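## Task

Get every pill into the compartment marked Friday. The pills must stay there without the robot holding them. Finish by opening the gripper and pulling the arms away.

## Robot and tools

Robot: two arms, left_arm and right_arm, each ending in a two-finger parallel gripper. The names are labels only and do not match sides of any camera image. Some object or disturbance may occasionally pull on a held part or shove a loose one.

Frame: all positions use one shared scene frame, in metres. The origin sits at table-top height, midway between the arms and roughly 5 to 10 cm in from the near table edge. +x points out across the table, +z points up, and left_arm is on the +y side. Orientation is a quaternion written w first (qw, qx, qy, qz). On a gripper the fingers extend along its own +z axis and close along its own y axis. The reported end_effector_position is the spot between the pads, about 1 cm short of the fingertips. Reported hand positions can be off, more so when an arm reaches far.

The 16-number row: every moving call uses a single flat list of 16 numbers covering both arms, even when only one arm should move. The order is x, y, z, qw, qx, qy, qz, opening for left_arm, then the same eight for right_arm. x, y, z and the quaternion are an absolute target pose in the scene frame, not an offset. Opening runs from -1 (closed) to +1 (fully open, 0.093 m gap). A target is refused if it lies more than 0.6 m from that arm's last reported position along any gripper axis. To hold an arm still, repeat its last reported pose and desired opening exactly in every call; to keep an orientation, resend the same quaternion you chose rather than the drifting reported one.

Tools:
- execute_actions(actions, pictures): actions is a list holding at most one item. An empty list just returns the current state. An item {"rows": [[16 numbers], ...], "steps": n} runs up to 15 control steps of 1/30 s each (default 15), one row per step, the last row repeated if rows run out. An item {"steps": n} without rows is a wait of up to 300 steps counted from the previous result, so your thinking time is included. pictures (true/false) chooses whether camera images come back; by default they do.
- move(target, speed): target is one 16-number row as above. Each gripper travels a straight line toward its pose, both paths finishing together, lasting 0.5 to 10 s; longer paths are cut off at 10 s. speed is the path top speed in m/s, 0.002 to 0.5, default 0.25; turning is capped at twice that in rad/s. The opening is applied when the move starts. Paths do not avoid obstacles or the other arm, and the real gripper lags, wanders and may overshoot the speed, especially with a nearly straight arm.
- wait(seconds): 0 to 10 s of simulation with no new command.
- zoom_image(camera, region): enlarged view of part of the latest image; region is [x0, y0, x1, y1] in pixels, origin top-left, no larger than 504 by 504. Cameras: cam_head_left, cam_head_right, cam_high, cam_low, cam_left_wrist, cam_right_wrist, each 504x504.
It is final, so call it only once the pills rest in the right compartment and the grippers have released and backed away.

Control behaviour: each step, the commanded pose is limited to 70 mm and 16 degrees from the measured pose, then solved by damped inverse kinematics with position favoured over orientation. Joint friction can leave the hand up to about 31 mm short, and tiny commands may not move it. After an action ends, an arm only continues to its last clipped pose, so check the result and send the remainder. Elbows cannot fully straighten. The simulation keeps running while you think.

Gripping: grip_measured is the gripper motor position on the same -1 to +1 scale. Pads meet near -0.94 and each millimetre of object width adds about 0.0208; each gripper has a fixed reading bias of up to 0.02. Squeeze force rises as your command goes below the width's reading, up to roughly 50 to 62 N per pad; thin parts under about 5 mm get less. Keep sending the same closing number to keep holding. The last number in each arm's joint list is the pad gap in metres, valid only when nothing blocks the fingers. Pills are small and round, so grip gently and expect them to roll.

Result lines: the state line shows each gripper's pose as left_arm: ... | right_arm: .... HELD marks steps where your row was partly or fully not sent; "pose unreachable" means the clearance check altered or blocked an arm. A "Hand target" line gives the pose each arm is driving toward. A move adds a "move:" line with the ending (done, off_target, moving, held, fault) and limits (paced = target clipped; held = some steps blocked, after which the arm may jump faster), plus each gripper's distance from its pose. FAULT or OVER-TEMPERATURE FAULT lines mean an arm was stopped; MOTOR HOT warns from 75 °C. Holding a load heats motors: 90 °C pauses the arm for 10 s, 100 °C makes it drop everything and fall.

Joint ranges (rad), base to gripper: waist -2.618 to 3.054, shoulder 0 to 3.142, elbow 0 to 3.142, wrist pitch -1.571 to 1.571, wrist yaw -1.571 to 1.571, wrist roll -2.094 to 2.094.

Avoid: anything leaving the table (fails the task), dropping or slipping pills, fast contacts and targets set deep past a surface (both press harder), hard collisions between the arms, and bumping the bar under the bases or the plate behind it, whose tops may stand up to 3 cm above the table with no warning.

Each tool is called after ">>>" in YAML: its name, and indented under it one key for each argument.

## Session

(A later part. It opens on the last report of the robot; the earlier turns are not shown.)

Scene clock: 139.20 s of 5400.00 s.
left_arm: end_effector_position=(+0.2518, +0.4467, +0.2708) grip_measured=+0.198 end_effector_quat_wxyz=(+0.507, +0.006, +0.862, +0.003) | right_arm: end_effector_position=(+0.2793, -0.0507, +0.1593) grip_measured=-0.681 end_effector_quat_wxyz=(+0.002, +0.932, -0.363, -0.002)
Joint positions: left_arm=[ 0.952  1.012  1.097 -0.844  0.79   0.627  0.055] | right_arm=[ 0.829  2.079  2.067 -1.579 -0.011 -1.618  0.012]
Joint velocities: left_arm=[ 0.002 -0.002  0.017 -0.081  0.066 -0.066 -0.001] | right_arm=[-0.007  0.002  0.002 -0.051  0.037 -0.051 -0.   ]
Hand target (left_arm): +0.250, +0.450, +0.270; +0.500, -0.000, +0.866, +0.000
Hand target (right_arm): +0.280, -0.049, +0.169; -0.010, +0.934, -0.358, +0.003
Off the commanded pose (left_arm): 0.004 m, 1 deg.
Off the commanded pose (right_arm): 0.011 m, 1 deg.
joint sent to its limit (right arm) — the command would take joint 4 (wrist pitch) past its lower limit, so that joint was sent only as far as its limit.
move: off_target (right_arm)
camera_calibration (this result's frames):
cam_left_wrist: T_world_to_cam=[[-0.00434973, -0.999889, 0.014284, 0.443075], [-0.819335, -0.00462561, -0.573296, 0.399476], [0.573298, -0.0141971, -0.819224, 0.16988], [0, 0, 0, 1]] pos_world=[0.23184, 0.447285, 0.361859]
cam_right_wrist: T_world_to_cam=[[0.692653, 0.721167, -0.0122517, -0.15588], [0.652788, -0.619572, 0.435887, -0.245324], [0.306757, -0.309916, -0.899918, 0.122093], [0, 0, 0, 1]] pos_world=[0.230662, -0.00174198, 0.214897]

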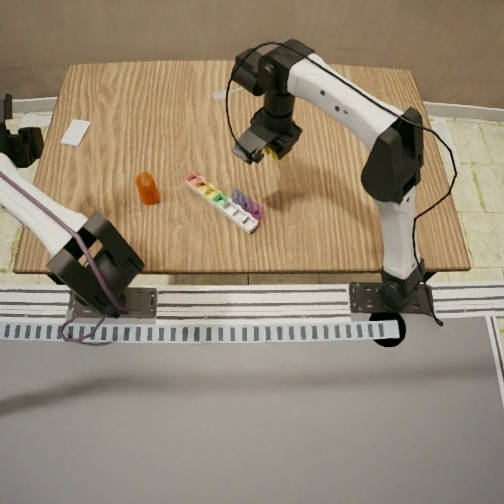

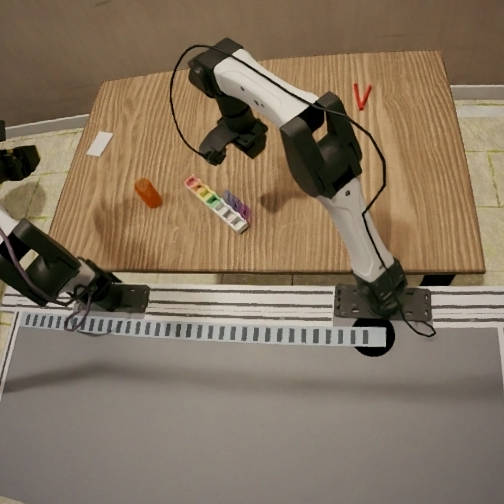

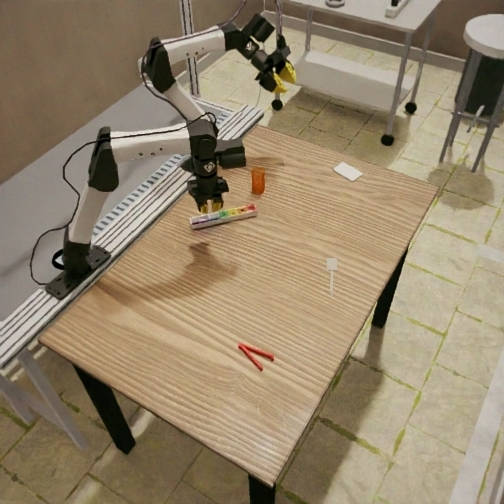

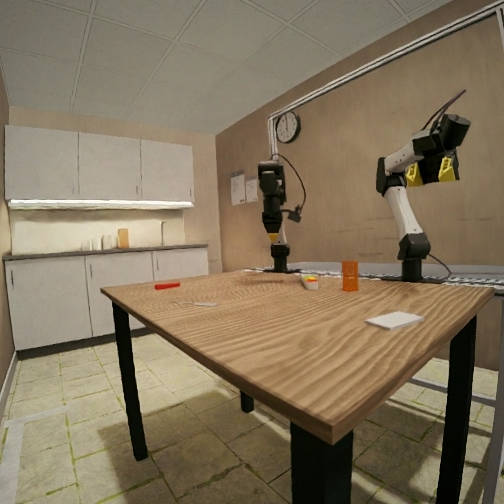

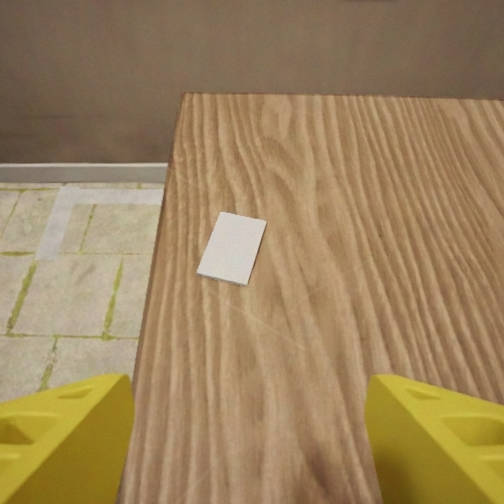

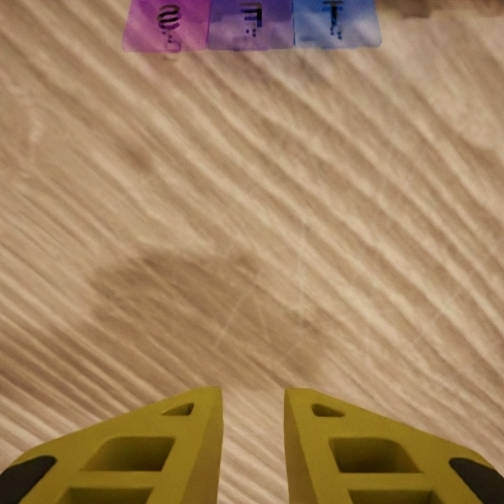

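Earlier view showed two pairs in Fri; fine.

>>> move:
  target: [0.25,0.45,0.27,0.5,0,0.866,0,0.2,0.28,-0.2,0.16,0,-0.86,0.51,0,-0.68]

>>> finished_scene:
  scene: 2

Scene clock: 140.83 s of 5400.00 s.
left_arm: end_effector_position=(+0.2518, +0.4467, +0.2708) grip_measured=+0.198 end_effector_quat_wxyz=(+0.507, +0.006, +0.862, +0.003) | right_arm: end_effector_position=(+0.2831, -0.1972, +0.1599) grip_measured=-0.681 end_effector_quat_wxyz=(+0.003, +0.859, -0.513, -0.004)
Joint positions: left_arm=[ 0.952  1.012  1.097 -0.844  0.79   0.627  0.055] | right_arm=[ 0.477  1.733  1.605 -1.467 -0.007 -1.636  0.012]
Joint velocities: left_arm=[ 0.002 -0.002 -0.002 -0.022 -0.051  0.051 -0.   ] | right_arm=[-0.002 -0.012 -0.002 -0.007 -0.037 -0.037  0.   ]
Hand target (left_arm): +0.250, +0.450, +0.270; +0.500, -0.000, +0.866, +0.000
Hand target (right_arm): +0.281, -0.198, +0.159; -0.001, +0.860, -0.510, -0.001
Off the commanded pose (left_arm): 0.004 m, 1 deg.
Off the commanded pose (right_arm): 0.004 m, 1 deg.
move: done
camera_calibration (this result's frames):
cam_left_wrist: T_world_to_cam=[[-0.00434973, -0.999889, 0.014284, 0.443075], [-0.819335, -0.00462561, -0.573296, 0.399476], [0.573298, -0.0141971, -0.819224, 0.16988], [0, 0, 0, 1]] pos_world=[0.23184, 0.447285, 0.361859]
cam_right_wrist: T_world_to_cam=[[0.890639, 0.454483, -0.0143872, -0.161153], [0.41495, -0.799413, 0.434459, -0.306733], [0.185953, -0.392916, -0.900577, 0.0939632], [0, 0, 0, 1]] pos_world=[0.253335, -0.135045, 0.215565]

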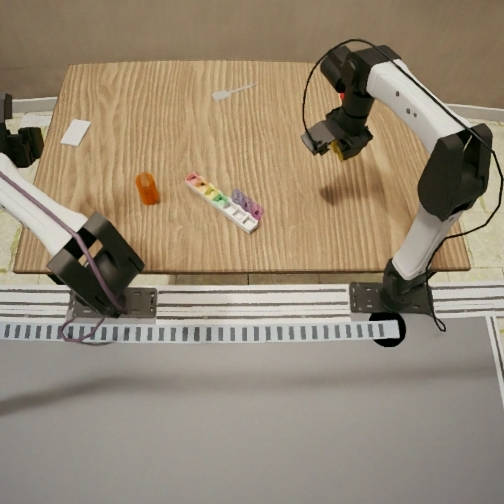

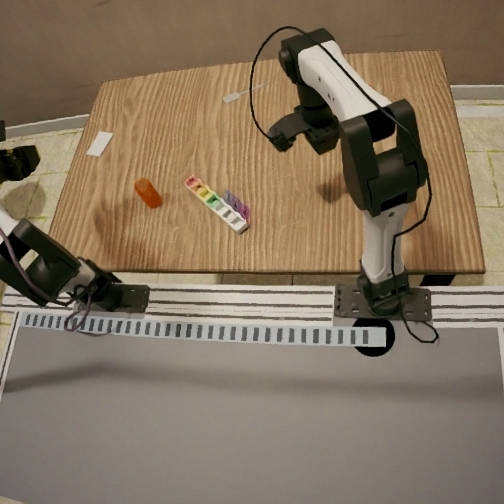

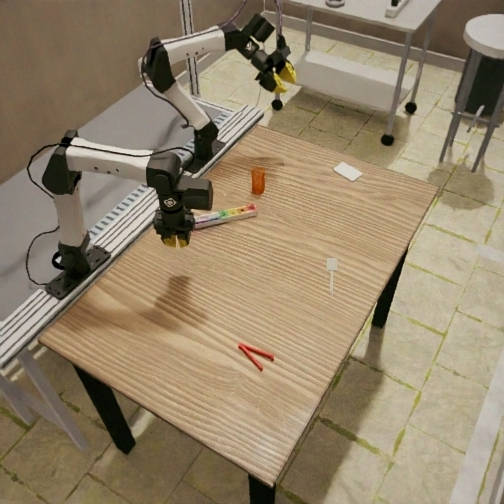

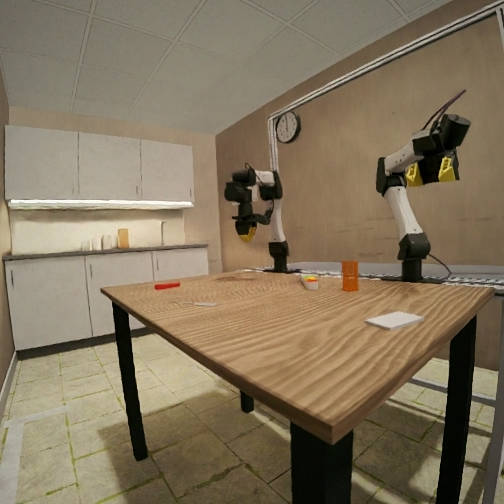

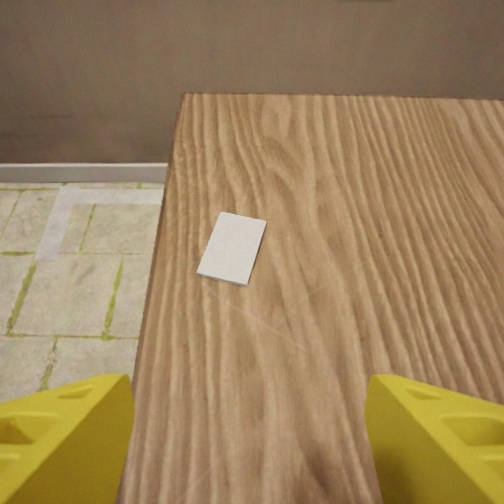

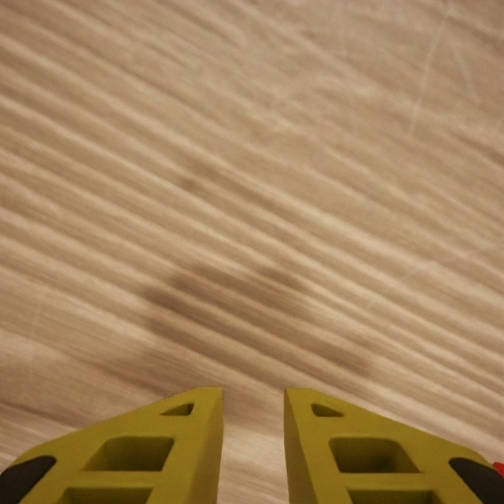

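The scene is finished: the task was done.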